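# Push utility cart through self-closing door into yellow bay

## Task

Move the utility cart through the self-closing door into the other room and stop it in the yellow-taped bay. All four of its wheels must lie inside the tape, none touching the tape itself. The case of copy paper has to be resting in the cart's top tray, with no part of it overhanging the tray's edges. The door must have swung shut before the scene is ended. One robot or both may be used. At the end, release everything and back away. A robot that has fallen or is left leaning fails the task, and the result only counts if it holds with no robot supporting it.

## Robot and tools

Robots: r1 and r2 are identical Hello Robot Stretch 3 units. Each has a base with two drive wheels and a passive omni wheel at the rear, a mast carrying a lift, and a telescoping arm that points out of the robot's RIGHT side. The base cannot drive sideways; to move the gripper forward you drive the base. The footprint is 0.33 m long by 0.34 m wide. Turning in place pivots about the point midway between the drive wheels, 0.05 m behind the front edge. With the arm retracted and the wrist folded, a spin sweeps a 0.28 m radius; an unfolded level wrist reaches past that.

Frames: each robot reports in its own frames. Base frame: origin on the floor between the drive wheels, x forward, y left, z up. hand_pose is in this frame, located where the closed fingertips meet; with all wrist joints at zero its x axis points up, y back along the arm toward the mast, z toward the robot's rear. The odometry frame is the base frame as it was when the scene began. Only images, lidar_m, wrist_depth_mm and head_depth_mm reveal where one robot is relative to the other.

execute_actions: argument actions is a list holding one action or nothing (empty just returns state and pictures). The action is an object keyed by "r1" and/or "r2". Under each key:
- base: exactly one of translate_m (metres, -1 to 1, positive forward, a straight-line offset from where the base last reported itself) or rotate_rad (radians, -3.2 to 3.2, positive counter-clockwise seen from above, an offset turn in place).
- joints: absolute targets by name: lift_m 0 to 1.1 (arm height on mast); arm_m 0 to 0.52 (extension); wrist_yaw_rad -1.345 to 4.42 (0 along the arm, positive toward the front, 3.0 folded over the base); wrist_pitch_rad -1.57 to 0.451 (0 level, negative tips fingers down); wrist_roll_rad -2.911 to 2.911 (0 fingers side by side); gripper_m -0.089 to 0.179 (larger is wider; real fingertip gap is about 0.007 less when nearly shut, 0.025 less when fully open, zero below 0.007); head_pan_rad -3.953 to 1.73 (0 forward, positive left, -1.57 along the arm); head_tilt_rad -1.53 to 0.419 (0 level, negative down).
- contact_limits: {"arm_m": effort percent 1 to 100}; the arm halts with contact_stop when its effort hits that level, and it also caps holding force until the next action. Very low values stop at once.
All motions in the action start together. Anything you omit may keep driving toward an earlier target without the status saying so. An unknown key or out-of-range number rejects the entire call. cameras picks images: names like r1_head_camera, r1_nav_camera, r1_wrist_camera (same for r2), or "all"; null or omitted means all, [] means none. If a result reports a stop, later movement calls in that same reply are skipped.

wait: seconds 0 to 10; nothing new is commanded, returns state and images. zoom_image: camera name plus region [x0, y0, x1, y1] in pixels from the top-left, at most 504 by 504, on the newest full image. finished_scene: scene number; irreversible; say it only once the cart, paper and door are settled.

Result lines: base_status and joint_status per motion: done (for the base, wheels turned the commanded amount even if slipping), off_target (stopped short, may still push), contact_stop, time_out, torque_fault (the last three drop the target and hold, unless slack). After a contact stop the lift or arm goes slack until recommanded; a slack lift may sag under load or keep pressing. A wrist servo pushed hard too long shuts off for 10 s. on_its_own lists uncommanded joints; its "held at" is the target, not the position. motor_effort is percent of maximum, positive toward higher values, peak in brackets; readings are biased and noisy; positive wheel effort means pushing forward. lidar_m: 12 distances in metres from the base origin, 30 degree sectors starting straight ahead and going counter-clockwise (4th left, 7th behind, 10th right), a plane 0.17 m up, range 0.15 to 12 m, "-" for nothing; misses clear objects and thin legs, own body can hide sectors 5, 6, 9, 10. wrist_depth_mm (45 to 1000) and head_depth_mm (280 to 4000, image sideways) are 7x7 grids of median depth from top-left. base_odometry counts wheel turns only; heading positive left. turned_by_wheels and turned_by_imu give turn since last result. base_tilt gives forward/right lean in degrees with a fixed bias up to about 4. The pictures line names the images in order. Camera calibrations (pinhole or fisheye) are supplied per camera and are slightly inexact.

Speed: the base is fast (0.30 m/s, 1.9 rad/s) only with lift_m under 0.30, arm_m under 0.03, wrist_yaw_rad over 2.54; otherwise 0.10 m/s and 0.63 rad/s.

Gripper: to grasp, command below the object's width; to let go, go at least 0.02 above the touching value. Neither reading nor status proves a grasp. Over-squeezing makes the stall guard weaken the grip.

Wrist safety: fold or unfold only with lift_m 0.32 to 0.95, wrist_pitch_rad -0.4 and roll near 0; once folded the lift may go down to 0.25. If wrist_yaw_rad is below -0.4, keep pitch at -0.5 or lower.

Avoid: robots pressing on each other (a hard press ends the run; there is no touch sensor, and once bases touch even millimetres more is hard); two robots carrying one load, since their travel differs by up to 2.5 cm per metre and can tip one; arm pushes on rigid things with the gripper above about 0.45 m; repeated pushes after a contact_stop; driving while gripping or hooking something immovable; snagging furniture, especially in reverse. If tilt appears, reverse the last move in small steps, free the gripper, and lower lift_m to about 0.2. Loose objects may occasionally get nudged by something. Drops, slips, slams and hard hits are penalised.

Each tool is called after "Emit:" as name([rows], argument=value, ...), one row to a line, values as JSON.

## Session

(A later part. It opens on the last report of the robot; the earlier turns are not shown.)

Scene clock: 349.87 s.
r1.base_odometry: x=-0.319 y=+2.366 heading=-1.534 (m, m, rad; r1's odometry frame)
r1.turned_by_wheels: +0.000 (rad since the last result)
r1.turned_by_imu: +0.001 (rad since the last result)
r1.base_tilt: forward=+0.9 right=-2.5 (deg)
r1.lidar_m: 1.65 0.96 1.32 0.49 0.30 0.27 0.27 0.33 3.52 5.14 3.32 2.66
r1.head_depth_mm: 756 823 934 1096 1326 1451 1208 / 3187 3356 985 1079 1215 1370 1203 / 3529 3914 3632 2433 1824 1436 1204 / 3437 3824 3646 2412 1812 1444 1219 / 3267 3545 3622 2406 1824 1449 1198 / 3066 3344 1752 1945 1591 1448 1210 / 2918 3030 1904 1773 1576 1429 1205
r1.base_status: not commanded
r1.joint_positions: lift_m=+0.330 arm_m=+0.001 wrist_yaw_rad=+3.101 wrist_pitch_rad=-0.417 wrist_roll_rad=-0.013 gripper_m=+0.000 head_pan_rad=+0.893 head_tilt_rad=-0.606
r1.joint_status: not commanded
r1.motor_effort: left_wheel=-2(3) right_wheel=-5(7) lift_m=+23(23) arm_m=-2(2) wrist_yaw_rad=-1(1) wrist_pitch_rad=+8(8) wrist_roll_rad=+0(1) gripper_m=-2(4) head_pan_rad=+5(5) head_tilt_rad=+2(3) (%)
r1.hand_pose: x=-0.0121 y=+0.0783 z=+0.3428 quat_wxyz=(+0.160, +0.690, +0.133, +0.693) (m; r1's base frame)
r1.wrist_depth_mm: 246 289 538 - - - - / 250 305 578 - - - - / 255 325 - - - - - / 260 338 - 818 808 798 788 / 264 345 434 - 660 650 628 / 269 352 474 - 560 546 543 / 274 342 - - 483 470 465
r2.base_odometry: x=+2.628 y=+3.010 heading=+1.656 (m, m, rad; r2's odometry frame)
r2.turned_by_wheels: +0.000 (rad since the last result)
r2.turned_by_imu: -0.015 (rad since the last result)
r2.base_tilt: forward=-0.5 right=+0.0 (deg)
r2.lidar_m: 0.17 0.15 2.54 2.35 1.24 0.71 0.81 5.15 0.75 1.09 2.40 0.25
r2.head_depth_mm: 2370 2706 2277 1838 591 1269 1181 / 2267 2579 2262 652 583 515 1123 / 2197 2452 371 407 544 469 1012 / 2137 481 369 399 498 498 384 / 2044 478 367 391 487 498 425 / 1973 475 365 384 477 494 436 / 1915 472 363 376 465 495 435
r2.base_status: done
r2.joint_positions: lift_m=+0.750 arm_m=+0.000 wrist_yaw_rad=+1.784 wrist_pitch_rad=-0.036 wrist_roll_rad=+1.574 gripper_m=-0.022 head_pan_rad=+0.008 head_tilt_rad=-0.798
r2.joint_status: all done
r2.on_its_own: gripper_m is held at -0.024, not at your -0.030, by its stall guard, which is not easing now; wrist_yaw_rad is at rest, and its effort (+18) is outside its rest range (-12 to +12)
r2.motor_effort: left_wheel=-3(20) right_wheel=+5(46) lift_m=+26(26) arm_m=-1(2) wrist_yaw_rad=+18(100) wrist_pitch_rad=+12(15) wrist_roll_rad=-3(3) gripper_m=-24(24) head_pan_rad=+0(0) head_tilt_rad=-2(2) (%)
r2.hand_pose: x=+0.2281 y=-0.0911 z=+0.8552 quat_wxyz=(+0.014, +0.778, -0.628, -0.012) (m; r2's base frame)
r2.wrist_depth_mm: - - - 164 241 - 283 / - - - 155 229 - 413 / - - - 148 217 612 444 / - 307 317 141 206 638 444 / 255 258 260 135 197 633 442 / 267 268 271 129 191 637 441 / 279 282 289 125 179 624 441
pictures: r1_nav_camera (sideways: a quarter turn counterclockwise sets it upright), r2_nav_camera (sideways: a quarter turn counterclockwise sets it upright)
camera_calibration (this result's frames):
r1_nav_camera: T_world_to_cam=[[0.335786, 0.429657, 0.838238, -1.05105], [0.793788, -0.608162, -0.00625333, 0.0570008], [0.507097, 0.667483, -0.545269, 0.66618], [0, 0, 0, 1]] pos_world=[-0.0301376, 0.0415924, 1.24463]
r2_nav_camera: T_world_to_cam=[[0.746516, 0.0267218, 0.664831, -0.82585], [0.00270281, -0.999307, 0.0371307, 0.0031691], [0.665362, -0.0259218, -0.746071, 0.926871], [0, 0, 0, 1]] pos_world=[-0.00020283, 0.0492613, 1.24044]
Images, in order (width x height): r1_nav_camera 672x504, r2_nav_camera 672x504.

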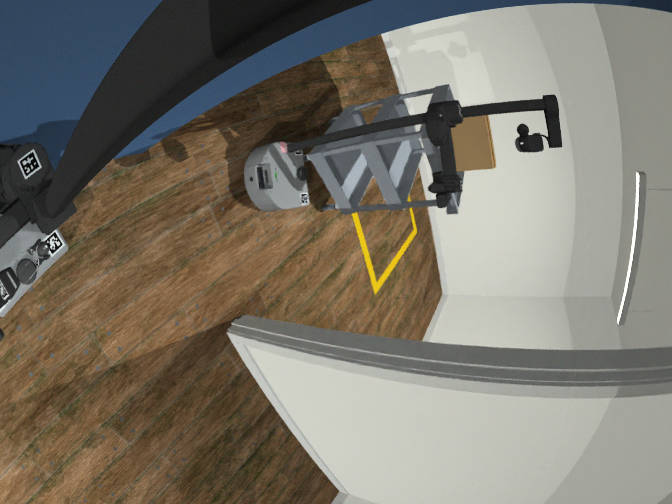

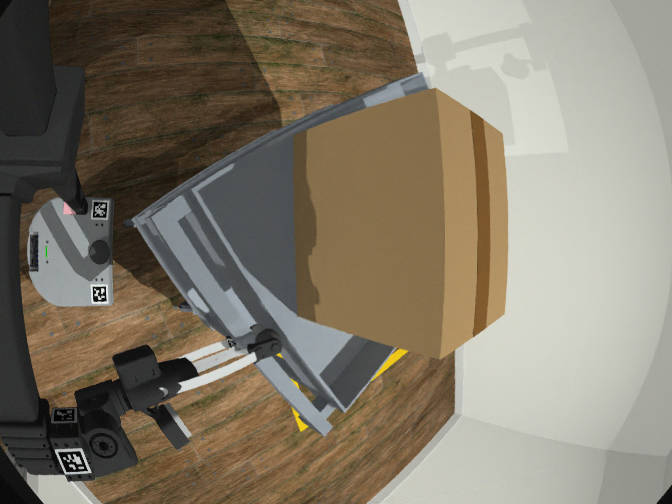

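Emit:
execute_actions([
  {"r2":{"base":{"rotate_rad":0.55},"joints":{"wrist_yaw_rad":1.55}},"r1":{"base":{"translate_m":0.15}}},
], cameras=[])

Emit:
execute_actions([
  {"r2":{"base":{"translate_m":0.3}},"r1":{"base":{"rotate_rad":-1.2}}},
], cameras=[])

Emit:
execute_actions([
  {"r2":{"base":{"translate_m":0.3},"joints":{"head_pan_rad":-0.7}},"r1":{"base":{"translate_m":0.9}}},
], cameras=["r2_nav_camera"])

Scene clock: 357.23 s.
r1.base_odometry: x=-0.313 y=+2.216 heading=-1.534 (m, m, rad; r1's odometry frame)
r1.turned_by_wheels: +0.000 (rad since the last result)
r1.turned_by_imu: +0.002 (rad since the last result)
r1.base_tilt: forward=+0.9 right=-2.5 (deg)
r1.lidar_m: 1.60 0.84 1.62 1.19 0.36 0.28 0.28 0.29 3.75 5.14 3.12 2.51
r1.head_depth_mm: 698 790 905 1061 1287 1425 1206 / 668 735 826 940 1129 1350 1209 / 3468 3711 911 1007 1126 1290 1211 / 3446 3805 3559 2407 1796 1448 1212 / 3229 3536 3539 2392 1799 1446 1214 / 3079 3344 3562 2430 1837 1440 1208 / 2935 3131 1713 1862 1589 1392 1207
r1.base_status: done
r1.joint_positions: lift_m=+0.330 arm_m=+0.001 wrist_yaw_rad=+3.101 wrist_pitch_rad=-0.417 wrist_roll_rad=-0.013 gripper_m=+0.000 head_pan_rad=+0.893 head_tilt_rad=-0.606
r1.joint_status: not commanded
r1.motor_effort: left_wheel=-3(4) right_wheel=-13(12) lift_m=+23(24) arm_m=-2(2) wrist_yaw_rad=-1(1) wrist_pitch_rad=+8(8) wrist_roll_rad=+0(1) gripper_m=-4(4) head_pan_rad=+5(5) head_tilt_rad=+2(3) (%)
r1.hand_pose: x=-0.0121 y=+0.0783 z=+0.3428 quat_wxyz=(+0.160, +0.690, +0.133, +0.693) (m; r1's base frame)
r1.wrist_depth_mm: 302 372 - - - - - / 303 393 - - - - - / 301 415 - - - - 758 / 302 424 - 833 802 799 724 / 302 416 568 - 660 643 635 / 301 415 565 - 561 545 535 / 300 392 - - 485 471 463
r2.base_odometry: x=+2.628 y=+3.010 heading=+2.206 (m, m, rad; r2's odometry frame)
r2.turned_by_wheels: +0.550 (rad since the last result)
r2.turned_by_imu: +0.554 (rad since the last result)
r2.base_tilt: forward=-0.3 right=+0.2 (deg)
r2.lidar_m: 0.25 2.58 2.34 1.19 0.71 0.80 4.95 0.75 1.13 2.40 0.37 0.26
r2.head_depth_mm: 1896 490 395 440 530 458 1008 / 1945 485 410 470 549 457 945 / 1980 484 426 503 566 458 926 / 2021 481 454 542 577 448 766 / 2083 479 484 588 577 444 766 / 2111 2401 2140 1774 1484 1278 1141 / 2168 2492 2191 1799 1499 1300 1136
r2.base_status: done
r2.joint_positions: lift_m=+0.750 arm_m=+0.000 wrist_yaw_rad=+1.514 wrist_pitch_rad=-0.032 wrist_roll_rad=+1.574 gripper_m=-0.022 head_pan_rad=+0.008 head_tilt_rad=-0.798
r2.joint_status: wrist_yaw_rad off_target (ended at +1.514, target +1.550)
r2.on_its_own: wrist_yaw_rad is held at +1.506, not at your +1.550, by its stall guard, which is not easing now; gripper_m is held at -0.024, not at your -0.030, by its stall guard, which is not easing now
r2.motor_effort: left_wheel=-4(17) right_wheel=+2(33) lift_m=+26(26) arm_m=-1(1) wrist_yaw_rad=-8(82) wrist_pitch_rad=+11(13) wrist_roll_rad=-2(2) gripper_m=-23(23) head_pan_rad=+0(0) head_tilt_rad=-1(2) (%)
r2.hand_pose: x=+0.2335 y=-0.1596 z=+0.8561 quat_wxyz=(+0.011, +0.687, -0.727, -0.013) (m; r2's base frame)
r2.wrist_depth_mm: - - - 125 186 - 417 / - 371 389 125 188 618 449 / 276 268 278 126 188 652 443 / 248 251 254 126 189 642 444 / 279 278 279 127 190 629 445 / - 311 313 127 191 640 450 / - 354 374 128 192 580 445
pictures: none
No camera images: the call's "cameras" was empty. Leave "cameras" out to get every camera's image.

Scene clock: 361.33 s.
r1.base_odometry: x=-0.313 y=+2.216 heading=-2.734 (m, m, rad; r1's odometry frame)
r1.turned_by_wheels: -1.200 (rad since the last result)
r1.turned_by_imu: -1.184 (rad since the last result)
r1.base_tilt: forward=+0.8 right=-2.4 (deg)
r1.lidar_m: 3.54 2.59 2.47 0.86 0.84 1.49 0.36 0.24 0.22 0.22 0.27 5.15
r1.head_depth_mm: 2192 2423 2699 2390 1796 1465 1207 / 2139 2361 2696 2406 1814 1452 1209 / 2115 2344 2624 2401 1818 1459 1204 / 2067 2296 2565 2394 1813 1465 1214 / 2055 2257 2523 2408 1816 1457 1212 / 2010 2234 2465 2407 1811 1438 1202 / 1994 2170 2417 2430 1817 1456 1210
r1.base_status: done
r1.joint_positions: lift_m=+0.330 arm_m=+0.001 wrist_yaw_rad=+3.101 wrist_pitch_rad=-0.417 wrist_roll_rad=-0.013 gripper_m=+0.000 head_pan_rad=+0.893 head_tilt_rad=-0.605
r1.joint_status: not commanded
r1.motor_effort: left_wheel=-5(5) right_wheel=-4(19) lift_m=+23(23) arm_m=-3(3) wrist_yaw_rad=-1(1) wrist_pitch_rad=+8(8) wrist_roll_rad=-1(1) gripper_m=-2(4) head_pan_rad=+5(5) head_tilt_rad=+2(2) (%)
r1.hand_pose: x=-0.0121 y=+0.0783 z=+0.3428 quat_wxyz=(+0.160, +0.690, +0.133, +0.693) (m; r1's base frame)
r1.wrist_depth_mm: - - 917 - - - - / - - - - - - - / - - - - - - - / 879 858 - 837 819 794 782 / 706 688 678 - 653 644 631 / 581 567 571 - 559 546 542 / 492 504 - - 483 470 458
r2.base_odometry: x=+2.450 y=+3.251 heading=+2.205 (m, m, rad; r2's odometry frame)
r2.turned_by_wheels: +0.000 (rad since the last result)
r2.turned_by_imu: +0.002 (rad since the last result)
r2.base_tilt: forward=-0.5 right=+0.1 (deg)
r2.lidar_m: 0.24 0.24 2.27 1.78 1.01 0.93 1.46 1.02 1.70 2.48 0.38 0.26
r2.head_depth_mm: 1656 490 387 431 545 462 - / 1690 488 400 457 545 457 982 / 1717 483 412 487 561 451 928 / 1785 480 434 519 578 460 752 / 1787 478 462 559 574 458 739 / 1844 2039 528 1680 1433 1247 1125 / 1888 2184 2205 1778 1511 1299 1146
r2.base_status: done
r2.joint_positions: lift_m=+0.750 arm_m=+0.000 wrist_yaw_rad=+1.554 wrist_pitch_rad=-0.034 wrist_roll_rad=+1.574 gripper_m=-0.022 head_pan_rad=+0.008 head_tilt_rad=-0.798
r2.joint_status: not commanded
r2.on_its_own: gripper_m is held at -0.024, not at your -0.030, by its stall guard, which is not easing now; wrist_yaw_rad moved +0.040 to your old target +1.550
r2.motor_effort: left_wheel=-2(8) right_wheel=+5(25) lift_m=+26(26) arm_m=-1(1) wrist_yaw_rad=-5(30) wrist_pitch_rad=+12(13) wrist_roll_rad=-2(2) gripper_m=-23(24) head_pan_rad=+0(0) head_tilt_rad=-1(1) (%)
r2.hand_pose: x=+0.2339 y=-0.1494 z=+0.8557 quat_wxyz=(+0.012, +0.701, -0.713, -0.013) (m; r2's base frame)
r2.wrist_depth_mm: - - - 125 187 - 414 / - 384 391 125 188 624 446 / 279 271 279 126 188 641 448 / 248 252 252 127 189 638 446 / 280 275 282 127 190 639 441 / - 308 309 127 191 627 446 / - 350 368 128 191 590 442
pictures: none
No camera images: the call's "cameras" was empty. Leave "cameras" out to get every camera's image.

Scene clock: 371.50 s.
r1.base_odometry: x=-1.140 y=+1.860 heading=-2.734 (m, m, rad; r1's odometry frame)
r1.turned_by_wheels: +0.000 (rad since the last result)
r1.turned_by_imu: +0.005 (rad since the last result)
r1.base_tilt: forward=+0.9 right=-2.5 (deg)
r1.lidar_m: 2.92 2.13 2.04 1.99 1.45 1.28 1.39 1.98 2.71 2.81 3.82 4.38
r1.head_depth_mm: 1786 1993 2235 2382 1827 1466 1208 / 1764 1955 2193 2347 1812 1447 1218 / 1716 1904 2140 2328 1839 1458 1208 / 1708 1882 2093 2298 1815 1455 1208 / 1678 1852 2071 2225 1816 1454 1214 / 1657 1801 2011 2238 1819 1447 1202 / 1622 1790 1995 2195 1820 1444 1211
r1.base_status: done
r1.joint_positions: lift_m=+0.330 arm_m=+0.001 wrist_yaw_rad=+3.101 wrist_pitch_rad=-0.417 wrist_roll_rad=-0.013 gripper_m=+0.000 head_pan_rad=+0.893 head_tilt_rad=-0.605
r1.joint_status: not commanded
r1.motor_effort: left_wheel=+3(6) right_wheel=-3(6) lift_m=+23(23) arm_m=-3(2) wrist_yaw_rad=-1(0) wrist_pitch_rad=+8(8) wrist_roll_rad=-1(1) gripper_m=-4(4) head_pan_rad=+5(5) head_tilt_rad=+2(2) (%)
r1.hand_pose: x=-0.0121 y=+0.0783 z=+0.3428 quat_wxyz=(+0.160, +0.690, +0.133, +0.693) (m; r1's base frame)
r1.wrist_depth_mm: - - - - - - - / - - - - - - - / - - - - - - - / 880 866 - 837 813 797 790 / 691 692 681 - 662 644 637 / 574 573 567 - 563 546 535 / 493 503 - - 481 470 466
r2.base_odometry: x=+2.272 y=+3.493 heading=+2.205 (m, m, rad; r2's odometry frame)
r2.turned_by_wheels: +0.000 (rad since the last result)
r2.turned_by_imu: +0.002 (rad since the last result)
r2.base_tilt: forward=-0.5 right=+0.3 (deg)
r2.lidar_m: 0.23 0.23 2.20 2.20 1.35 1.18 1.28 1.31 2.28 2.55 0.39 0.25
r2.head_depth_mm: 1987 2322 2254 1820 1534 1337 1154 / 1851 2160 2241 1808 1537 1342 - / 1767 2052 2233 644 1452 1314 - / 1658 1912 2125 653 533 861 1116 / 1580 1808 2035 683 570 454 1002 / 1504 1706 733 471 540 449 709 / 1434 471 384 432 526 484 385
r2.base_status: done
r2.joint_positions: lift_m=+0.750 arm_m=+0.000 wrist_yaw_rad=+1.590 wrist_pitch_rad=-0.034 wrist_roll_rad=+1.574 gripper_m=-0.022 head_pan_rad=-0.693 head_tilt_rad=-0.798
r2.joint_status: all done
r2.on_its_own: wrist_yaw_rad is held at +1.594, not at your +1.550, by its stall guard, which is not easing now; gripper_m is held at -0.024, not at your -0.030, by its stall guard, which is not easing now
r2.motor_effort: left_wheel=-4(6) right_wheel=+6(22) lift_m=+26(26) arm_m=-1(1) wrist_yaw_rad=+5(30) wrist_pitch_rad=+12(14) wrist_roll_rad=-2(2) gripper_m=-23(23) head_pan_rad=-4(33) head_tilt_rad=-1(2) (%)
r2.hand_pose: x=+0.2338 y=-0.1401 z=+0.8556 quat_wxyz=(+0.012, +0.714, -0.700, -0.013) (m; r2's base frame)
r2.wrist_depth_mm: - - - 127 189 - 417 / - 396 408 127 190 612 449 / 285 275 284 127 190 645 451 / 247 250 255 128 190 637 449 / 278 276 277 127 190 634 446 / - 307 308 127 191 633 442 / - 348 364 127 190 589 444
pictures: r2_nav_camera (sideways: a quarter turn counterclockwise sets it upright)
camera_calibration (this result's frames):
r2_nav_camera: T_world_to_cam=[[0.587611, -0.461209, 0.664831, -0.824881], [-0.642652, -0.765258, 0.0371307, 0.00710578], [0.491642, -0.449073, -0.746071, 0.927931], [0, 0, 0, 1]] pos_world=[0.033066, 0.0417041, 1.24044]
Images, in order (width x height): r2_nav_camera 672x504.

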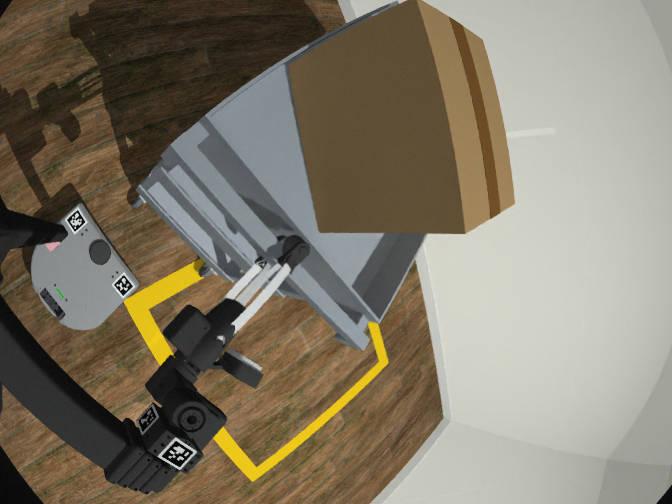

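Emit:
execute_actions([
  {"r2":{"joints":{"gripper_m":0.09}}},
], cameras=[])

Emit:
execute_actions([
  {"r2":{"base":{"translate_m":-0.35}}},
], cameras=[])

Emit:
execute_actions([
  {"r2":{"base":{"rotate_rad":0.9},"joints":{"wrist_roll_rad":0,"wrist_pitch_rad":-0.4,"gripper_m":0,"head_pan_rad":0,"head_tilt_rad":-1}}},
], cameras=[])

Emit:
execute_actions([
  {"r2":{"joints":{"wrist_yaw_rad":3.1,"lift_m":0.4}}},
], cameras=[])

Emit:
execute_actions([
  {"r2":{"base":{"translate_m":0.7},"joints":{"lift_m":0.27}}},
], cameras=[])

Emit:
execute_actions([
  {"r2":{"base":{"rotate_rad":-0.9}}},
], cameras=[])

Emit:
execute_actions([
  {"r2":{"base":{"translate_m":0.65}}},
], cameras=[])

Emit:
execute_actions([
  {"r2":{"base":{"rotate_rad":-1.84},"joints":{"lift_m":0.33}}},
], cameras=["r2_nav_camera"])

Scene clock: 378.03 s.
r1.base_odometry: x=-1.140 y=+1.860 heading=-2.734 (m, m, rad; r1's odometry frame)
r1.turned_by_wheels: +0.000 (rad since the last result)
r1.turned_by_imu: +0.001 (rad since the last result)
r1.base_tilt: forward=+0.9 right=-2.5 (deg)
r1.lidar_m: 2.90 2.13 2.04 1.98 1.45 1.39 1.45 1.97 2.71 2.81 3.84 4.40
r1.head_depth_mm: 1772 1982 2199 2369 1813 1464 1206 / 1764 1953 2182 2327 1806 1454 1211 / 1745 1906 2128 2298 1814 1453 1209 / 1696 1899 2119 2239 1805 1456 1206 / 1669 1861 2062 2239 1830 1450 1208 / 1638 1817 2023 2219 1819 1453 1208 / 1639 1790 2011 2201 1828 1464 1211
r1.base_status: not commanded
r1.joint_positions: lift_m=+0.330 arm_m=+0.001 wrist_yaw_rad=+3.101 wrist_pitch_rad=-0.417 wrist_roll_rad=-0.013 gripper_m=+0.000 head_pan_rad=+0.893 head_tilt_rad=-0.605
r1.joint_status: not commanded
r1.motor_effort: left_wheel=+3(3) right_wheel=-3(3) lift_m=+23(23) arm_m=-3(2) wrist_yaw_rad=+0(0) wrist_pitch_rad=+8(8) wrist_roll_rad=-1(1) gripper_m=-2(2) head_pan_rad=+5(4) head_tilt_rad=+3(2) (%)
r1.hand_pose: x=-0.0121 y=+0.0783 z=+0.3428 quat_wxyz=(+0.160, +0.690, +0.133, +0.693) (m; r1's base frame)
r1.wrist_depth_mm: - - - - - - - / - - - - - - - / - - - - - - - / 891 853 - 821 812 800 776 / 692 689 685 - 658 645 635 / 579 571 565 - 555 547 536 / 496 505 - - 481 470 466
r2.base_odometry: x=+2.272 y=+3.493 heading=+2.205 (m, m, rad; r2's odometry frame)
r2.turned_by_wheels: +0.000 (rad since the last result)
r2.turned_by_imu: +0.000 (rad since the last result)
r2.base_tilt: forward=-0.4 right=+0.3 (deg)
r2.lidar_m: 0.23 0.23 2.20 2.19 1.35 1.18 1.24 1.31 2.28 2.55 0.39 0.25
r2.head_depth_mm: 1980 2345 2247 1835 1526 1338 1167 / 1862 2195 2251 1829 1531 1336 - / 1757 2039 2210 643 1452 1310 - / 1676 1922 2132 651 531 860 1113 / 1590 1818 2011 684 585 475 1001 / 1498 1684 734 472 542 452 709 / 1444 471 384 432 525 484 384
r2.base_status: not commanded
r2.joint_positions: lift_m=+0.750 arm_m=+0.000 wrist_yaw_rad=+1.592 wrist_pitch_rad=-0.024 wrist_roll_rad=+1.574 gripper_m=+0.090 head_pan_rad=-0.693 head_tilt_rad=-0.798
r2.joint_status: all done
r2.on_its_own: wrist_yaw_rad is held at +1.594, not at your +1.550, by its stall guard, which is not easing now
r2.motor_effort: left_wheel=-3(3) right_wheel=+3(7) lift_m=+26(26) arm_m=-2(1) wrist_yaw_rad=+2(4) wrist_pitch_rad=+8(12) wrist_roll_rad=-2(2) gripper_m=+1(96) head_pan_rad=-3(3) head_tilt_rad=-1(1) (%)
r2.hand_pose: x=+0.2341 y=-0.1396 z=+0.8581 quat_wxyz=(+0.008, +0.715, -0.699, -0.010) (m; r2's base frame)
r2.wrist_depth_mm: - - - 126 187 - 431 / - 392 400 127 188 613 453 / 286 273 284 126 188 666 452 / 251 252 254 127 188 655 454 / 285 276 279 126 188 653 449 / - 309 313 127 188 611 451 / - 350 358 127 189 565 446
pictures: none
No camera images: the call's "cameras" was empty. Leave "cameras" out to get every camera's image.

Scene clock: 383.00 s.
r1.base_odometry: x=-1.140 y=+1.860 heading=-2.734 (m, m, rad; r1's odometry frame)
r1.turned_by_wheels: +0.000 (rad since the last result)
r1.turned_by_imu: +0.001 (rad since the last result)
r1.base_tilt: forward=+0.9 right=-2.5 (deg)
r1.lidar_m: 2.90 2.12 2.04 1.98 1.45 1.39 1.45 1.97 2.71 2.81 3.81 4.40
r1.head_depth_mm: 1759 1990 2245 2400 1815 1464 1212 / 1755 1940 2192 2326 1833 1464 1214 / 1717 1904 2124 2308 1815 1452 1213 / 1709 1876 2104 2279 1825 1456 1209 / 1693 1848 2057 2233 1827 1445 1213 / 1643 1823 2040 2194 1804 1458 1212 / 1628 1801 1975 2174 1814 1443 1214
r1.base_status: not commanded
r1.joint_positions: lift_m=+0.330 arm_m=+0.001 wrist_yaw_rad=+3.101 wrist_pitch_rad=-0.417 wrist_roll_rad=-0.013 gripper_m=+0.000 head_pan_rad=+0.893 head_tilt_rad=-0.605
r1.joint_status: not commanded
r1.motor_effort: left_wheel=+2(3) right_wheel=-3(3) lift_m=+23(23) arm_m=-3(2) wrist_yaw_rad=-1(1) wrist_pitch_rad=+8(8) wrist_roll_rad=-1(0) gripper_m=-4(3) head_pan_rad=+5(5) head_tilt_rad=+3(2) (%)
r1.hand_pose: x=-0.0121 y=+0.0783 z=+0.3428 quat_wxyz=(+0.160, +0.690, +0.133, +0.693) (m; r1's base frame)
r1.wrist_depth_mm: - - - - - - - / - - - - - - - / - - - - - - - / 876 846 - 826 816 810 783 / 699 688 674 - 660 644 636 / 577 572 567 - 562 545 533 / 495 507 - - 481 473 466
r2.base_odometry: x=+2.480 y=+3.211 heading=+2.205 (m, m, rad; r2's odometry frame)
r2.turned_by_wheels: +0.000 (rad since the last result)
r2.turned_by_imu: -0.001 (rad since the last result)
r2.base_tilt: forward=-0.4 right=+0.1 (deg)
r2.lidar_m: 0.58 2.29 2.28 1.68 0.95 0.89 0.90 0.98 1.61 2.47 2.33 0.63
r2.head_depth_mm: 2445 2724 2261 1834 1537 1342 1156 / 2247 2604 2264 1829 1529 1338 - / 2147 2457 2231 1805 1525 1308 - / 2015 2352 2225 1805 1503 1356 1125 / 1943 2197 2240 1803 1559 1251 1145 / 1834 2096 806 1057 1251 1268 1143 / 1751 1935 752 1100 992 1206 1139
r2.base_status: done
r2.joint_positions: lift_m=+0.750 arm_m=+0.000 wrist_yaw_rad=+1.592 wrist_pitch_rad=-0.024 wrist_roll_rad=+1.574 gripper_m=+0.090 head_pan_rad=-0.693 head_tilt_rad=-0.798
r2.joint_status: not commanded
r2.on_its_own: wrist_yaw_rad is held at +1.594, not at your +1.550, by its stall guard, which is not easing now
r2.motor_effort: left_wheel=-3(10) right_wheel=+2(4) lift_m=+26(26) arm_m=-1(1) wrist_yaw_rad=+2(2) wrist_pitch_rad=+8(8) wrist_roll_rad=-2(2) gripper_m=+0(1) head_pan_rad=-3(3) head_tilt_rad=-2(1) (%)
r2.hand_pose: x=+0.2342 y=-0.1396 z=+0.8582 quat_wxyz=(+0.008, +0.715, -0.699, -0.009) (m; r2's base frame)
r2.wrist_depth_mm: - - - 525 - - 972 / - - - 529 - 544 751 / - - 602 525 - 539 791 / - - 623 528 - 548 778 / - - 675 524 - 552 808 / - - - 532 - 546 734 / - - - - - - -
pictures: none
No camera images: the call's "cameras" was empty. Leave "cameras" out to get every camera's image.

Scene clock: 385.40 s.
r1.base_odometry: x=-1.140 y=+1.860 heading=-2.734 (m, m, rad; r1's odometry frame)
r1.turned_by_wheels: +0.000 (rad since the last result)
r1.turned_by_imu: +0.000 (rad since the last result)
r1.base_tilt: forward=+0.9 right=-2.5 (deg)
r1.lidar_m: 2.90 2.13 2.04 1.99 1.45 1.39 1.45 1.97 2.71 2.81 3.84 4.39
r1.head_depth_mm: 1778 1986 2225 2399 1814 1440 1213 / 1752 1944 2189 2337 1821 1457 1206 / 1733 1895 2103 2291 1814 1454 1217 / 1698 1887 2109 2280 1808 1444 1215 / 1682 1868 2052 2251 1813 1448 1207 / 1651 1811 2005 2220 1801 1449 1206 / 1627 1784 1979 2224 1810 1457 1207
r1.base_status: not commanded
r1.joint_positions: lift_m=+0.330 arm_m=+0.001 wrist_yaw_rad=+3.101 wrist_pitch_rad=-0.417 wrist_roll_rad=-0.013 gripper_m=+0.000 head_pan_rad=+0.893 head_tilt_rad=-0.605
r1.joint_status: not commanded
r1.motor_effort: left_wheel=+3(3) right_wheel=-3(3) lift_m=+23(23) arm_m=-2(2) wrist_yaw_rad=+0(1) wrist_pitch_rad=+8(8) wrist_roll_rad=-1(1) gripper_m=-3(3) head_pan_rad=+5(5) head_tilt_rad=+2(2) (%)
r1.hand_pose: x=-0.0121 y=+0.0783 z=+0.3428 quat_wxyz=(+0.160, +0.690, +0.133, +0.693) (m; r1's base frame)
r1.wrist_depth_mm: - - - - - - - / - - - - - - - / - - - - - - - / 870 859 - 825 824 801 778 / 695 696 680 - 671 644 636 / 583 571 565 - 559 549 537 / 492 504 - - 481 469 465
r2.base_odometry: x=+2.480 y=+3.211 heading=+3.105 (m, m, rad; r2's odometry frame)
r2.turned_by_wheels: +0.900 (rad since the last result)
r2.turned_by_imu: +0.914 (rad since the last result)
r2.base_tilt: forward=-0.5 right=+0.2 (deg)
r2.lidar_m: 2.31 2.27 1.05 0.89 0.90 0.96 1.31 2.46 2.57 0.68 0.58 0.58
r2.head_depth_mm: 2467 2136 1797 1562 1330 1247 - / 2540 2123 1787 1553 1393 1213 1112 / 2433 2110 1772 1547 1370 1231 1125 / 2358 2061 1760 1536 1360 1219 1120 / 2297 2064 1763 1541 1359 1224 1120 / 2242 2025 1734 1523 1354 1217 1103 / 2132 2053 1736 1523 1340 1209 1107
r2.base_status: done
r2.joint_positions: lift_m=+0.750 arm_m=+0.000 wrist_yaw_rad=+1.593 wrist_pitch_rad=-0.415 wrist_roll_rad=+0.008 gripper_m=+0.000 head_pan_rad=-0.007 head_tilt_rad=-0.988
r2.joint_status: all done
r2.on_its_own: wrist_yaw_rad is held at +1.594, not at your +1.550, by its stall guard, which is not easing now
r2.motor_effort: left_wheel=-4(10) right_wheel=+4(7) lift_m=+26(26) arm_m=-1(1) wrist_yaw_rad=+2(1) wrist_pitch_rad=+5(9) wrist_roll_rad=-4(7) gripper_m=-3(95) head_pan_rad=+3(32) head_tilt_rad=-7(25) (%)
r2.hand_pose: x=+0.2033 y=-0.1403 z=+0.7633 quat_wxyz=(+0.587, +0.598, -0.381, +0.390) (m; r2's base frame)
r2.wrist_depth_mm: - - - - - - - / - - - - - - - / - - - - - - 781 / - - - - - - 740 / - - - - - - 603 / - - - - - - 519 / 903 912 918 916 940 744 425
pictures: none
No camera images: the call's "cameras" was empty. Leave "cameras" out to get every camera's image.

Scene clock: 389.40 s.
r1.base_odometry: x=-1.140 y=+1.860 heading=-2.734 (m, m, rad; r1's odometry frame)
r1.turned_by_wheels: +0.000 (rad since the last result)
r1.turned_by_imu: +0.001 (rad since the last result)
r1.base_tilt: forward=+0.8 right=-2.5 (deg)
r1.lidar_m: 2.90 2.12 2.04 1.98 1.45 1.39 1.45 1.97 2.71 2.81 3.81 4.39
r1.head_depth_mm: 1792 1979 2234 2406 1803 1456 1200 / 1743 1945 2189 2328 1838 1454 1214 / 1735 1906 2128 2301 1791 1449 1212 / 1691 1877 2091 2286 1829 1465 1207 / 1672 1844 2061 2239 1807 1457 1216 / 1647 1815 2028 2201 1827 1457 1211 / 1630 1788 1991 2205 1813 1453 1210
r1.base_status: not commanded
r1.joint_positions: lift_m=+0.330 arm_m=+0.001 wrist_yaw_rad=+3.101 wrist_pitch_rad=-0.417 wrist_roll_rad=-0.013 gripper_m=+0.000 head_pan_rad=+0.893 head_tilt_rad=-0.605
r1.joint_status: not commanded
r1.motor_effort: left_wheel=+3(3) right_wheel=-4(3) lift_m=+23(23) arm_m=-3(2) wrist_yaw_rad=+0(0) wrist_pitch_rad=+8(8) wrist_roll_rad=-1(1) gripper_m=-3(4) head_pan_rad=+4(5) head_tilt_rad=+2(2) (%)
r1.hand_pose: x=-0.0121 y=+0.0783 z=+0.3428 quat_wxyz=(+0.160, +0.690, +0.133, +0.693) (m; r1's base frame)
r1.wrist_depth_mm: - - - - - - - / - - - - - - - / - - - - - - - / 870 875 - 831 812 794 775 / 702 687 681 - 654 650 637 / 576 576 569 - 559 543 533 / 494 504 - - 476 470 464
r2.base_odometry: x=+2.480 y=+3.211 heading=+3.105 (m, m, rad; r2's odometry frame)
r2.turned_by_wheels: +0.000 (rad since the last result)
r2.turned_by_imu: +0.000 (rad since the last result)
r2.base_tilt: forward=-0.4 right=+0.1 (deg)
r2.lidar_m: 2.32 2.28 1.06 0.89 0.90 0.96 1.31 2.46 2.57 0.68 0.58 0.58
r2.head_depth_mm: 2467 2129 1792 1560 1321 1241 1121 / 2551 2098 1781 1551 1369 1231 1130 / 2454 2101 1778 1551 1361 1229 1112 / 2367 2078 1769 1542 1370 1223 1117 / 2298 2060 1750 1538 1343 1218 1112 / 2242 2043 1754 1524 1348 1217 1104 / 2154 2032 1729 1526 1349 1207 1103
r2.base_status: not commanded
r2.joint_positions: lift_m=+0.400 arm_m=+0.000 wrist_yaw_rad=+3.099 wrist_pitch_rad=-0.416 wrist_roll_rad=+0.007 gripper_m=+0.000 head_pan_rad=-0.007 head_tilt_rad=-0.988
r2.joint_status: all done
r2.motor_effort: left_wheel=-4(4) right_wheel=+3(3) lift_m=+23(22) arm_m=-1(1) wrist_yaw_rad=+1(3) wrist_pitch_rad=+6(6) wrist_roll_rad=-4(4) gripper_m=-3(3) head_pan_rad=+3(2) head_tilt_rad=-6(7) (%)
r2.hand_pose: x=-0.0116 y=+0.0793 z=+0.4132 quat_wxyz=(+0.162, +0.697, +0.131, +0.686) (m; r2's base frame)
r2.wrist_depth_mm: 703 744 847 871 953 - - / 723 787 918 955 - - - / 774 844 - - - - - / 835 891 - 977 - - - / 770 761 782 812 799 814 810 / 644 645 656 - 670 669 679 / 563 561 584 561 567 572 578
pictures: none
No camera images: the call's "cameras" was empty. Leave "cameras" out to get every camera's image.

Scene clock: 394.00 s.
r1.base_odometry: x=-1.140 y=+1.860 heading=-2.734 (m, m, rad; r1's odometry frame)
r1.turned_by_wheels: +0.000 (rad since the last result)
r1.turned_by_imu: +0.001 (rad since the last result)
r1.base_tilt: forward=+0.8 right=-2.4 (deg)
r1.lidar_m: 2.90 2.12 2.05 1.98 1.45 1.39 1.45 1.98 2.71 2.81 3.80 4.40
r1.head_depth_mm: 1794 1975 2244 2393 1813 1454 1215 / 1769 1937 2163 2340 1809 1458 1214 / 1722 1909 2129 2314 1820 1444 1213 / 1705 1882 2097 2301 1816 1457 1209 / 1688 1848 2071 2257 1815 1448 1208 / 1664 1818 2022 2213 1822 1456 1206 / 1608 1805 2004 2203 1825 1458 1212
r1.base_status: not commanded
r1.joint_positions: lift_m=+0.330 arm_m=+0.001 wrist_yaw_rad=+3.101 wrist_pitch_rad=-0.417 wrist_roll_rad=-0.013 gripper_m=+0.000 head_pan_rad=+0.893 head_tilt_rad=-0.605
r1.joint_status: not commanded
r1.motor_effort: left_wheel=+3(3) right_wheel=-4(3) lift_m=+23(23) arm_m=-2(3) wrist_yaw_rad=-1(0) wrist_pitch_rad=+8(8) wrist_roll_rad=-1(0) gripper_m=-3(3) head_pan_rad=+5(5) head_tilt_rad=+2(2) (%)
r1.hand_pose: x=-0.0121 y=+0.0783 z=+0.3428 quat_wxyz=(+0.160, +0.690, +0.133, +0.693) (m; r1's base frame)
r1.wrist_depth_mm: - - - - - - - / - - - - - - - / - - - - - - - / 869 855 - 836 812 806 786 / 696 683 685 - 652 644 639 / 578 571 570 - 560 546 541 / 495 501 - - 482 469 460
r2.base_odometry: x=+1.780 y=+3.237 heading=+3.105 (m, m, rad; r2's odometry frame)
r2.turned_by_wheels: +0.000 (rad since the last result)
r2.turned_by_imu: +0.004 (rad since the last result)
r2.base_tilt: forward=-0.4 right=+0.1 (deg)
r2.lidar_m: 1.66 1.64 1.41 1.11 1.10 1.27 1.78 3.09 0.49 0.55 1.71 1.85
r2.head_depth_mm: 2095 2104 1797 1549 1388 1241 1112 / 1970 2107 1792 1556 1377 1235 1132 / 1864 2065 1780 1541 1363 1231 1126 / 1773 1985 1760 1534 1363 1225 1120 / 1674 1934 1747 1534 1357 1222 1124 / 1587 1856 1752 1536 1357 1214 1107 / 1529 1783 1740 1519 1348 1207 1106
r2.base_status: done
r2.joint_positions: lift_m=+0.270 arm_m=+0.000 wrist_yaw_rad=+3.099 wrist_pitch_rad=-0.417 wrist_roll_rad=+0.007 gripper_m=+0.000 head_pan_rad=-0.007 head_tilt_rad=-0.989
r2.joint_status: all done
r2.motor_effort: left_wheel=-4(11) right_wheel=+2(10) lift_m=+24(23) arm_m=-2(2) wrist_yaw_rad=+2(3) wrist_pitch_rad=+6(6) wrist_roll_rad=-4(4) gripper_m=-2(3) head_pan_rad=+3(3) head_tilt_rad=-6(7) (%)
r2.hand_pose: x=-0.0118 y=+0.0793 z=+0.2831 quat_wxyz=(+0.162, +0.697, +0.131, +0.686) (m; r2's base frame)
r2.wrist_depth_mm: 848 894 - - - - - / 915 933 - - - - - / 914 922 - 951 963 - - / 714 719 - 739 746 767 764 / 580 579 592 612 600 597 610 / 487 512 - - 504 508 517 / 434 - - - 436 440 445
pictures: none
No camera images: the call's "cameras" was empty. Leave "cameras" out to get every camera's image.

Scene clock: 395.70 s.
r1.base_odometry: x=-1.140 y=+1.860 heading=-2.734 (m, m, rad; r1's odometry frame)
r1.turned_by_wheels: +0.000 (rad since the last result)
r1.turned_by_imu: +0.000 (rad since the last result)
r1.base_tilt: forward=+0.8 right=-2.5 (deg)
r1.lidar_m: 2.90 2.12 2.05 1.98 1.45 1.39 1.45 1.98 2.71 2.81 3.81 4.40
r1.head_depth_mm: 1788 2001 2228 2352 1815 1452 1207 / 1755 1923 2188 2349 1804 1455 1209 / 1729 1913 2130 2345 1807 1456 1214 / 1692 1872 2077 2296 1801 1466 1210 / 1683 1848 2082 2246 1815 1455 1218 / 1649 1811 2032 2204 1814 1449 1217 / 1620 1783 1990 2178 1824 1446 1211
r1.base_status: not commanded
r1.joint_positions: lift_m=+0.330 arm_m=+0.001 wrist_yaw_rad=+3.101 wrist_pitch_rad=-0.417 wrist_roll_rad=-0.013 gripper_m=+0.000 head_pan_rad=+0.893 head_tilt_rad=-0.605
r1.joint_status: not commanded
r1.motor_effort: left_wheel=+3(2) right_wheel=-4(3) lift_m=+23(23) arm_m=-2(2) wrist_yaw_rad=-1(1) wrist_pitch_rad=+8(8) wrist_roll_rad=-1(0) gripper_m=-2(3) head_pan_rad=+5(5) head_tilt_rad=+2(2) (%)
r1.hand_pose: x=-0.0121 y=+0.0783 z=+0.3428 quat_wxyz=(+0.160, +0.690, +0.133, +0.693) (m; r1's base frame)
r1.wrist_depth_mm: - - - - - - - / - - - - - - - / - - - - - - - / 873 877 - 823 814 792 781 / 696 691 680 - 652 643 630 / 580 578 566 - 555 546 532 / 493 499 - - 485 467 463
r2.base_odometry: x=+1.780 y=+3.237 heading=+2.205 (m, m, rad; r2's odometry frame)
r2.turned_by_wheels: -0.900 (rad since the last result)
r2.turned_by_imu: -0.912 (rad since the last result)
r2.base_tilt: forward=-0.2 right=+0.2 (deg)
r2.lidar_m: 1.72 1.91 1.64 1.64 1.28 1.10 1.10 1.36 2.18 0.61 0.49 0.60
r2.head_depth_mm: 1566 1825 1080 1299 1241 1215 1122 / 1589 1875 1783 1526 1369 1232 1133 / 1622 1934 1776 1530 1363 1229 1129 / 1663 1962 1768 1530 1361 1229 1122 / 1704 1988 1749 1520 1359 1223 1112 / 1733 1957 1739 1538 1358 1217 1105 / 1778 2004 1741 1518 1350 1216 1106
r2.base_status: done
r2.joint_positions: lift_m=+0.270 arm_m=+0.000 wrist_yaw_rad=+3.099 wrist_pitch_rad=-0.417 wrist_roll_rad=+0.007 gripper_m=+0.000 head_pan_rad=-0.007 head_tilt_rad=-0.989
r2.joint_status: not commanded
r2.motor_effort: left_wheel=+4(15) right_wheel=-3(11) lift_m=+24(24) arm_m=-1(2) wrist_yaw_rad=+1(2) wrist_pitch_rad=+6(6) wrist_roll_rad=-4(4) gripper_m=-3(3) head_pan_rad=+2(4) head_tilt_rad=-6(6) (%)
r2.hand_pose: x=-0.0118 y=+0.0793 z=+0.2831 quat_wxyz=(+0.162, +0.697, +0.131, +0.686) (m; r2's base frame)
r2.wrist_depth_mm: - - - - - - - / - - - - - - - / 924 928 - 966 965 - - / 716 721 - 739 735 756 756 / 573 592 592 619 610 611 610 / 486 517 - - 504 511 516 / 441 - - - 438 436 441
pictures: none
No camera images: the call's "cameras" was empty. Leave "cameras" out to get every camera's image.

Scene clock: 399.60 s.
r1.base_odometry: x=-1.140 y=+1.860 heading=-2.734 (m, m, rad; r1's odometry frame)
r1.turned_by_wheels: +0.000 (rad since the last result)
r1.turned_by_imu: +0.001 (rad since the last result)
r1.base_tilt: forward=+0.7 right=-2.5 (deg)
r1.lidar_m: 2.91 2.12 2.04 1.98 1.45 1.39 1.45 1.96 2.71 2.81 3.80 4.40
r1.head_depth_mm: 1800 1987 2216 2407 1814 1457 1206 / 1755 1935 2170 2335 1821 1453 1205 / 1732 1900 2137 2283 1785 1450 1210 / 1713 1879 2123 2300 1827 1467 1217 / 1673 1850 2052 2229 1819 1466 1217 / 1646 1825 2013 2192 1807 1453 1209 / 1629 1798 1998 2202 1809 1452 1208
r1.base_status: not commanded
r1.joint_positions: lift_m=+0.330 arm_m=+0.001 wrist_yaw_rad=+3.101 wrist_pitch_rad=-0.417 wrist_roll_rad=-0.013 gripper_m=+0.000 head_pan_rad=+0.893 head_tilt_rad=-0.605
r1.joint_status: not commanded
r1.motor_effort: left_wheel=+3(2) right_wheel=-3(3) lift_m=+24(23) arm_m=-2(2) wrist_yaw_rad=-1(1) wrist_pitch_rad=+8(8) wrist_roll_rad=-1(1) gripper_m=-3(3) head_pan_rad=+5(5) head_tilt_rad=+2(2) (%)
r1.hand_pose: x=-0.0121 y=+0.0783 z=+0.3428 quat_wxyz=(+0.160, +0.690, +0.133, +0.693) (m; r1's base frame)
r1.wrist_depth_mm: - - - - - - - / - - - - - - - / - - - - - - - / 900 880 - 831 820 800 776 / 694 685 683 - 667 646 639 / 577 576 569 - 557 545 536 / 490 505 - - 485 470 465
r2.base_odometry: x=+1.395 y=+3.760 heading=+2.205 (m, m, rad; r2's odometry frame)
r2.turned_by_wheels: +0.000 (rad since the last result)
r2.turned_by_imu: +0.004 (rad since the last result)
r2.base_tilt: forward=-0.4 right=+0.2 (deg)
r2.lidar_m: 1.09 1.25 1.48 1.48 1.70 1.73 1.73 0.65 0.43 0.39 1.26 1.09
r2.head_depth_mm: 976 1137 1368 1526 1380 1244 1121 / 994 1155 1420 1549 1374 1225 1134 / 1008 1198 1456 1546 1368 1227 1127 / 1031 1231 1508 1545 1360 1219 1119 / 1058 1270 1568 1532 1355 1218 1110 / 1090 1302 1625 1534 1345 1216 1102 / 1116 1338 1647 1527 1350 1218 1105
r2.base_status: done
r2.joint_positions: lift_m=+0.270 arm_m=+0.000 wrist_yaw_rad=+3.099 wrist_pitch_rad=-0.417 wrist_roll_rad=+0.007 gripper_m=+0.000 head_pan_rad=-0.007 head_tilt_rad=-0.989
r2.joint_status: not commanded
r2.motor_effort: left_wheel=+4(16) right_wheel=-3(7) lift_m=+24(24) arm_m=-1(1) wrist_yaw_rad=+1(3) wrist_pitch_rad=+6(6) wrist_roll_rad=-4(4) gripper_m=-3(2) head_pan_rad=+3(3) head_tilt_rad=-6(6) (%)
r2.hand_pose: x=-0.0118 y=+0.0793 z=+0.2831 quat_wxyz=(+0.162, +0.697, +0.131, +0.686) (m; r2's base frame)
r2.wrist_depth_mm: - - - - - - - / - - - - - - - / 908 913 - 964 958 - - / 717 712 - 723 737 746 776 / 583 595 594 623 598 608 604 / 490 509 - - 511 512 520 / 437 - - - 437 443 442
pictures: none
No camera images: the call's "cameras" was empty. Leave "cameras" out to get every camera's image.

Scene clock: 403.13 s.
r1.base_odometry: x=-1.140 y=+1.860 heading=-2.734 (m, m, rad; r1's odometry frame)
r1.turned_by_wheels: +0.000 (rad since the last result)
r1.turned_by_imu: +0.001 (rad since the last result)
r1.base_tilt: forward=+0.9 right=-2.4 (deg)
r1.lidar_m: 2.89 2.12 2.04 1.99 1.45 1.39 1.45 1.97 2.71 2.81 3.80 4.41
r1.head_depth_mm: 1801 1974 2229 2394 1821 1452 1207 / 1759 1968 2150 2321 1828 1452 1210 / 1729 1921 2119 2301 1825 1444 1212 / 1703 1866 2102 2274 1816 1459 1214 / 1671 1850 2055 2236 1811 1458 1216 / 1648 1821 2029 2213 1824 1454 1211 / 1628 1771 2012 2196 1821 1453 1203
r1.base_status: not commanded
r1.joint_positions: lift_m=+0.330 arm_m=+0.001 wrist_yaw_rad=+3.101 wrist_pitch_rad=-0.417 wrist_roll_rad=-0.013 gripper_m=+0.000 head_pan_rad=+0.893 head_tilt_rad=-0.605
r1.joint_status: not commanded
r1.motor_effort: left_wheel=+3(3) right_wheel=-3(3) lift_m=+23(23) arm_m=-3(3) wrist_yaw_rad=-1(0) wrist_pitch_rad=+8(8) wrist_roll_rad=-1(1) gripper_m=-4(3) head_pan_rad=+5(5) head_tilt_rad=+2(2) (%)
r1.hand_pose: x=-0.0121 y=+0.0783 z=+0.3428 quat_wxyz=(+0.160, +0.690, +0.133, +0.693) (m; r1's base frame)
r1.wrist_depth_mm: - - - - - - - / - - - - - - - / - - - - - - - / 879 873 - 834 810 809 785 / 712 690 684 - 659 645 642 / 580 576 561 - 558 541 537 / 494 502 - - 481 465 465
r2.base_odometry: x=+1.395 y=+3.760 heading=+0.365 (m, m, rad; r2's odometry frame)
r2.turned_by_wheels: -1.840 (rad since the last result)
r2.turned_by_imu: -1.866 (rad since the last result)
r2.base_tilt: forward=-0.2 right=+0.1 (deg)
r2.lidar_m: 0.40 0.39 1.13 1.08 1.12 1.50 1.48 1.52 1.81 1.72 1.77 0.50
r2.head_depth_mm: 2550 756 841 1543 1375 1245 1116 / 465 733 683 1032 1350 1226 1128 / 468 554 632 989 1314 1234 1128 / 472 560 625 969 1223 1231 1118 / 477 565 635 947 1164 1212 1116 / 503 733 659 910 894 1195 1107 / 2470 763 655 570 1300 1218 1107
r2.base_status: done
r2.joint_positions: lift_m=+0.330 arm_m=+0.000 wrist_yaw_rad=+3.099 wrist_pitch_rad=-0.417 wrist_roll_rad=+0.007 gripper_m=+0.000 head_pan_rad=-0.007 head_tilt_rad=-0.989
r2.joint_status: all done
r2.motor_effort: left_wheel=+4(15) right_wheel=-3(10) lift_m=+29(34) arm_m=-1(2) wrist_yaw_rad=+1(1) wrist_pitch_rad=+6(6) wrist_roll_rad=-4(4) gripper_m=-3(3) head_pan_rad=+3(2) head_tilt_rad=-6(6) (%)
r2.hand_pose: x=-0.0118 y=+0.0792 z=+0.3428 quat_wxyz=(+0.162, +0.697, +0.131, +0.686) (m; r2's base frame)
r2.wrist_depth_mm: - - - - - - - / - - - - - - - / - - - - - - - / 815 820 - 847 846 879 862 / 674 670 670 705 694 674 702 / 562 569 570 - 583 584 595 / 489 503 - - 491 500 511
pictures: r2_nav_camera (sideways: a quarter turn counterclockwise sets it upright)
camera_calibration (this result's frames):
r2_nav_camera: T_world_to_cam=[[0.859525, 0.0148018, 0.510879, -0.625966], [-0.00509072, -0.999283, 0.0375172, 0.00272274], [0.511068, -0.0348477, -0.858833, 1.07442], [0, 0, 0, 1]] pos_world=[-0.0110534, 0.0494272, 1.24244]
Images, in order (width x height): r2_nav_camera 672x504.

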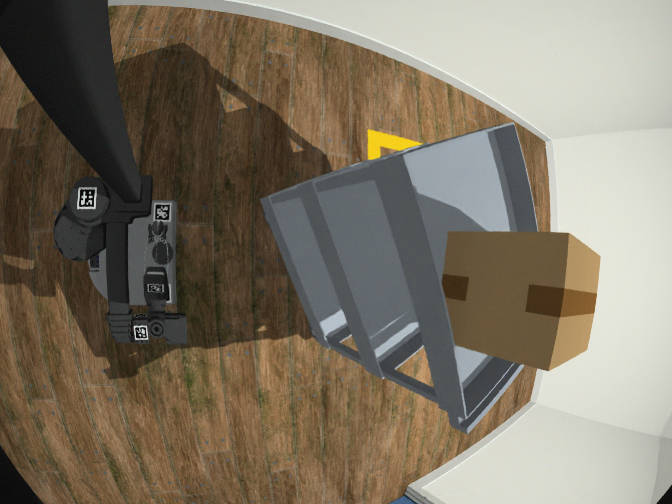

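Well centred; tape edge ≈0.9 m ahead.

Emit:
execute_actions([
  {"r2":{"base":{"translate_m":0.7}}},
], cameras=["r2_nav_camera"])

Emit:
execute_actions([
  {"r2":{"base":{"translate_m":0.38}}},
], cameras=[])

Emit:
execute_actions([
  {"r2":{"base":{"translate_m":-0.7},"joints":{"lift_m":0.27}}},
], cameras=["r2_nav_camera"])

Scene clock: 413.37 s.
r1.base_odometry: x=-1.140 y=+1.860 heading=-2.734 (m, m, rad; r1's odometry frame)
r1.turned_by_wheels: +0.000 (rad since the last result)
r1.turned_by_imu: +0.001 (rad since the last result)
r1.base_tilt: forward=+0.9 right=-2.4 (deg)
r1.lidar_m: 2.90 2.12 2.04 1.99 1.44 1.39 1.45 1.97 2.71 2.81 3.82 4.40
r1.head_depth_mm: 1787 1984 2191 2341 1830 1448 1198 / 1733 1944 2184 2320 1825 1461 1211 / 1739 1923 2147 2290 1813 1446 1211 / 1701 1865 2100 2286 1843 1448 1209 / 1685 1850 2032 2231 1823 1450 1208 / 1661 1830 2007 2193 1810 1454 1207 / 1621 1781 2001 2200 1837 1459 1213
r1.base_status: not commanded
r1.joint_positions: lift_m=+0.330 arm_m=+0.001 wrist_yaw_rad=+3.101 wrist_pitch_rad=-0.417 wrist_roll_rad=-0.013 gripper_m=+0.000 head_pan_rad=+0.893 head_tilt_rad=-0.605
r1.joint_status: not commanded
r1.motor_effort: left_wheel=+3(3) right_wheel=-1(3) lift_m=+23(23) arm_m=-2(2) wrist_yaw_rad=-1(0) wrist_pitch_rad=+8(8) wrist_roll_rad=-1(1) gripper_m=-3(3) head_pan_rad=+5(5) head_tilt_rad=+2(2) (%)
r1.hand_pose: x=-0.0121 y=+0.0783 z=+0.3428 quat_wxyz=(+0.160, +0.690, +0.133, +0.693) (m; r1's base frame)
r1.wrist_depth_mm: - - - - - - - / - - - - - - - / - - - - - - - / 868 862 - 839 820 795 782 / 699 691 689 - 661 650 640 / 578 568 568 - 562 541 539 / 491 505 - - 485 468 463
r2.base_odometry: x=+2.049 y=+4.011 heading=+0.365 (m, m, rad; r2's odometry frame)
r2.turned_by_wheels: +0.000 (rad since the last result)
r2.turned_by_imu: +0.004 (rad since the last result)
r2.base_tilt: forward=-0.4 right=+0.3 (deg)
r2.lidar_m: - - 0.15 0.21 1.13 1.54 2.17 2.24 1.78 0.20 0.15 -
r2.head_depth_mm: 2433 337 293 - 509 466 440 / 2429 334 295 - - - 434 / 2397 332 293 - - - 393 / 2343 330 291 - - - 420 / 2369 329 290 - - 375 426 / 2348 328 291 - - 440 429 / 2364 2024 290 - 321 451 421
r2.base_status: done
r2.joint_positions: lift_m=+0.330 arm_m=+0.000 wrist_yaw_rad=+3.104 wrist_pitch_rad=-0.417 wrist_roll_rad=+0.007 gripper_m=+0.000 head_pan_rad=-0.006 head_tilt_rad=-0.990
r2.joint_status: not commanded
r2.motor_effort: left_wheel=+2(76) right_wheel=+2(20) lift_m=+28(29) arm_m=-1(1) wrist_yaw_rad=-4(13) wrist_pitch_rad=+6(6) wrist_roll_rad=-4(4) gripper_m=-2(3) head_pan_rad=+2(2) head_tilt_rad=-5(7) (%)
r2.hand_pose: x=-0.0127 y=+0.0792 z=+0.3428 quat_wxyz=(+0.160, +0.696, +0.133, +0.687) (m; r2's base frame)
r2.wrist_depth_mm: - - - - - - - / - - - - - - - / - - - - - - - / 812 824 - 860 451 872 863 / 663 673 - 702 446 456 457 / 564 561 563 - 391 396 395 / 486 507 - - 337 339 344
pictures: r2_nav_camera (sideways: a quarter turn counterclockwise sets it upright)
camera_calibration (this result's frames):
r2_nav_camera: T_world_to_cam=[[0.860137, 0.0150695, 0.509841, -0.624617], [-0.00472963, -0.999285, 0.0375153, 0.00272309], [0.510042, -0.0346796, -0.85945, 1.07522], [0, 0, 0, 1]] pos_world=[-0.0111408, 0.0494222, 1.24246]
Images, in order (width x height): r2_nav_camera 672x504.

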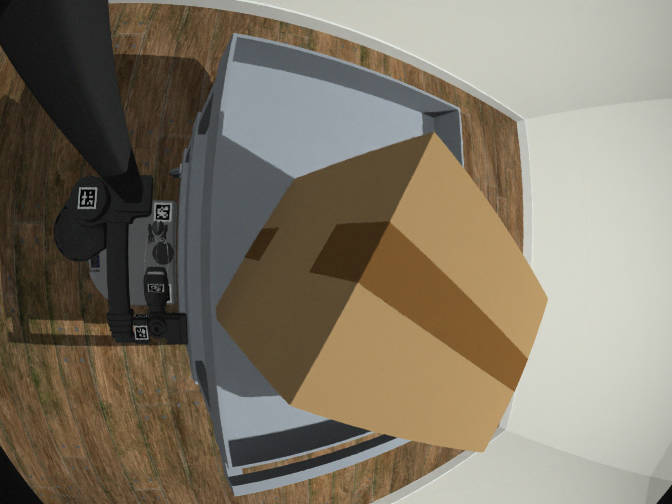

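Scene clock: 418.20 s.
r1.base_odometry: x=-1.140 y=+1.860 heading=-2.734 (m, m, rad; r1's odometry frame)
r1.turned_by_wheels: +0.000 (rad since the last result)
r1.turned_by_imu: +0.001 (rad since the last result)
r1.base_tilt: forward=+0.9 right=-2.4 (deg)
r1.lidar_m: 2.91 2.13 2.05 1.98 1.45 1.39 1.45 1.97 2.71 2.81 3.84 4.39
r1.head_depth_mm: 1777 1976 2209 2382 1805 1445 1216 / 1759 1953 2171 2363 1808 1459 1214 / 1729 1912 2160 2311 1824 1443 1212 / 1703 1875 2108 2306 1823 1450 1207 / 1683 1860 2074 2239 1819 1451 1214 / 1644 1817 2014 2204 1817 1461 1211 / 1625 1779 1968 2173 1813 1459 1222
r1.base_status: not commanded
r1.joint_positions: lift_m=+0.330 arm_m=+0.001 wrist_yaw_rad=+3.101 wrist_pitch_rad=-0.417 wrist_roll_rad=-0.013 gripper_m=+0.000 head_pan_rad=+0.893 head_tilt_rad=-0.605
r1.joint_status: not commanded
r1.motor_effort: left_wheel=+3(3) right_wheel=-3(3) lift_m=+23(23) arm_m=-2(2) wrist_yaw_rad=-1(1) wrist_pitch_rad=+8(8) wrist_roll_rad=-1(1) gripper_m=-3(3) head_pan_rad=+4(5) head_tilt_rad=+2(2) (%)
r1.hand_pose: x=-0.0121 y=+0.0783 z=+0.3428 quat_wxyz=(+0.160, +0.690, +0.133, +0.693) (m; r1's base frame)
r1.wrist_depth_mm: - - - - - - - / - - - - - - - / - - - - - - - / 879 861 - 835 820 785 787 / 694 692 685 - 660 653 630 / 574 569 567 - 555 546 538 / 493 501 - - 480 469 465
r2.base_odometry: x=+2.404 y=+4.146 heading=+0.365 (m, m, rad; r2's odometry frame)
r2.turned_by_wheels: +0.000 (rad since the last result)
r2.turned_by_imu: +0.002 (rad since the last result)
r2.base_tilt: forward=-0.5 right=+0.2 (deg)
r2.lidar_m: - - 0.15 0.26 1.14 1.55 2.56 2.46 1.82 0.20 0.15 -
r2.head_depth_mm: 2153 336 293 - 505 466 441 / 2091 334 295 - - - 434 / 2006 332 293 - - - 411 / 1972 331 291 - - 319 426 / 2093 329 290 - - 384 425 / 2083 336 292 - - 446 428 / 2080 2026 290 - 354 455 427
r2.base_status: done
r2.joint_positions: lift_m=+0.330 arm_m=+0.000 wrist_yaw_rad=+3.100 wrist_pitch_rad=-0.417 wrist_roll_rad=+0.007 gripper_m=+0.000 head_pan_rad=-0.006 head_tilt_rad=-0.990
r2.joint_status: not commanded
r2.motor_effort: left_wheel=+0(11) right_wheel=+4(18) lift_m=+28(29) arm_m=-1(1) wrist_yaw_rad=+1(4) wrist_pitch_rad=+6(6) wrist_roll_rad=-4(4) gripper_m=-2(2) head_pan_rad=+2(2) head_tilt_rad=-6(6) (%)
r2.hand_pose: x=-0.0119 y=+0.0792 z=+0.3428 quat_wxyz=(+0.162, +0.697, +0.132, +0.686) (m; r2's base frame)
r2.wrist_depth_mm: - - - - - - - / - - - - - - - / - - - - - - - / 809 821 - 849 440 871 871 / 664 663 680 703 454 453 457 / 557 567 558 - 383 394 400 / 485 506 - - 339 341 344
pictures: none
No camera images: the call's "cameras" was empty. Leave "cameras" out to get every camera's image.

Scene clock: 422.50 s.
r1.base_odometry: x=-1.140 y=+1.860 heading=-2.734 (m, m, rad; r1's odometry frame)
r1.turned_by_wheels: +0.000 (rad since the last result)
r1.turned_by_imu: +0.001 (rad since the last result)
r1.base_tilt: forward=+0.9 right=-2.4 (deg)
r1.lidar_m: 2.91 2.12 2.05 1.99 1.45 1.39 1.45 1.97 2.71 2.81 3.83 4.37
r1.head_depth_mm: 1799 1975 2213 2388 1812 1453 1208 / 1760 1927 2160 2349 1805 1465 1213 / 1746 1923 2137 2306 1815 1447 1210 / 1718 1884 2095 2343 1815 1445 1210 / 1680 1847 2062 2258 1827 1465 1214 / 1659 1823 2016 2216 1825 1449 1208 / 1628 1786 1996 2193 1810 1458 1208
r1.base_status: not commanded
r1.joint_positions: lift_m=+0.330 arm_m=+0.001 wrist_yaw_rad=+3.101 wrist_pitch_rad=-0.417 wrist_roll_rad=-0.013 gripper_m=+0.000 head_pan_rad=+0.893 head_tilt_rad=-0.605
r1.joint_status: not commanded
r1.motor_effort: left_wheel=+3(3) right_wheel=-3(3) lift_m=+23(23) arm_m=-2(2) wrist_yaw_rad=+0(0) wrist_pitch_rad=+8(8) wrist_roll_rad=-1(1) gripper_m=-4(3) head_pan_rad=+5(4) head_tilt_rad=+2(2) (%)
r1.hand_pose: x=-0.0121 y=+0.0783 z=+0.3428 quat_wxyz=(+0.160, +0.690, +0.133, +0.693) (m; r1's base frame)
r1.wrist_depth_mm: - - - - - - - / - - - - - - - / - - - - - - - / 880 850 - 833 813 805 774 / 705 681 670 - 656 644 637 / 573 573 569 - 556 547 538 / 496 504 - - 479 473 464
r2.base_odometry: x=+1.750 y=+3.896 heading=+0.365 (m, m, rad; r2's odometry frame)
r2.turned_by_wheels: +0.000 (rad since the last result)
r2.turned_by_imu: -0.003 (rad since the last result)
r2.base_tilt: forward=-0.4 right=+0.2 (deg)
r2.lidar_m: 0.76 0.79 1.14 1.09 1.12 1.53 1.85 1.92 1.79 1.71 1.86 0.78
r2.head_depth_mm: 902 2007 1797 1560 1377 1236 1118 / 908 875 1684 1542 1377 1234 1133 / 834 1225 1134 1413 1370 1229 1127 / 727 1212 1132 1445 1354 1219 1115 / 745 1206 1132 1431 1359 1221 1113 / 804 1196 1147 1420 1353 1218 1106 / 916 1140 1111 1459 1356 1212 1102
r2.base_status: done
r2.joint_positions: lift_m=+0.270 arm_m=+0.000 wrist_yaw_rad=+3.100 wrist_pitch_rad=-0.417 wrist_roll_rad=+0.007 gripper_m=+0.000 head_pan_rad=-0.006 head_tilt_rad=-0.990
r2.joint_status: all done
r2.motor_effort: left_wheel=+2(8) right_wheel=-2(6) lift_m=+24(24) arm_m=-1(2) wrist_yaw_rad=+1(0) wrist_pitch_rad=+6(6) wrist_roll_rad=-4(4) gripper_m=-3(3) head_pan_rad=+2(2) head_tilt_rad=-6(5) (%)
r2.hand_pose: x=-0.0119 y=+0.0792 z=+0.2830 quat_wxyz=(+0.162, +0.697, +0.132, +0.686) (m; r2's base frame)
r2.wrist_depth_mm: - - - - - - - / - - - - - - - / 940 932 - 963 933 - - / 718 710 - 749 740 754 754 / 571 594 595 618 590 602 615 / 487 513 - - 513 517 512 / 435 - - - 438 437 443
pictures: r2_nav_camera (sideways: a quarter turn counterclockwise sets it upright)
camera_calibration (this result's frames):
r2_nav_camera: T_world_to_cam=[[0.860137, 0.0150699, 0.509841, -0.624617], [-0.00472911, -0.999285, 0.0375153, 0.00272309], [0.510042, -0.0346794, -0.85945, 1.07522], [0, 0, 0, 1]] pos_world=[-0.0111408, 0.0494222, 1.24246]
Images, in order (width x height): r2_nav_camera 672x504.

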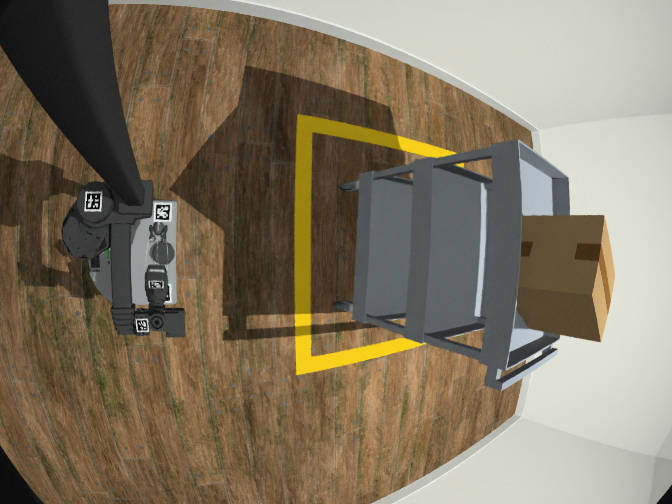

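Emit:
finished_scene(scene=2)

The scene is finished: the task was done.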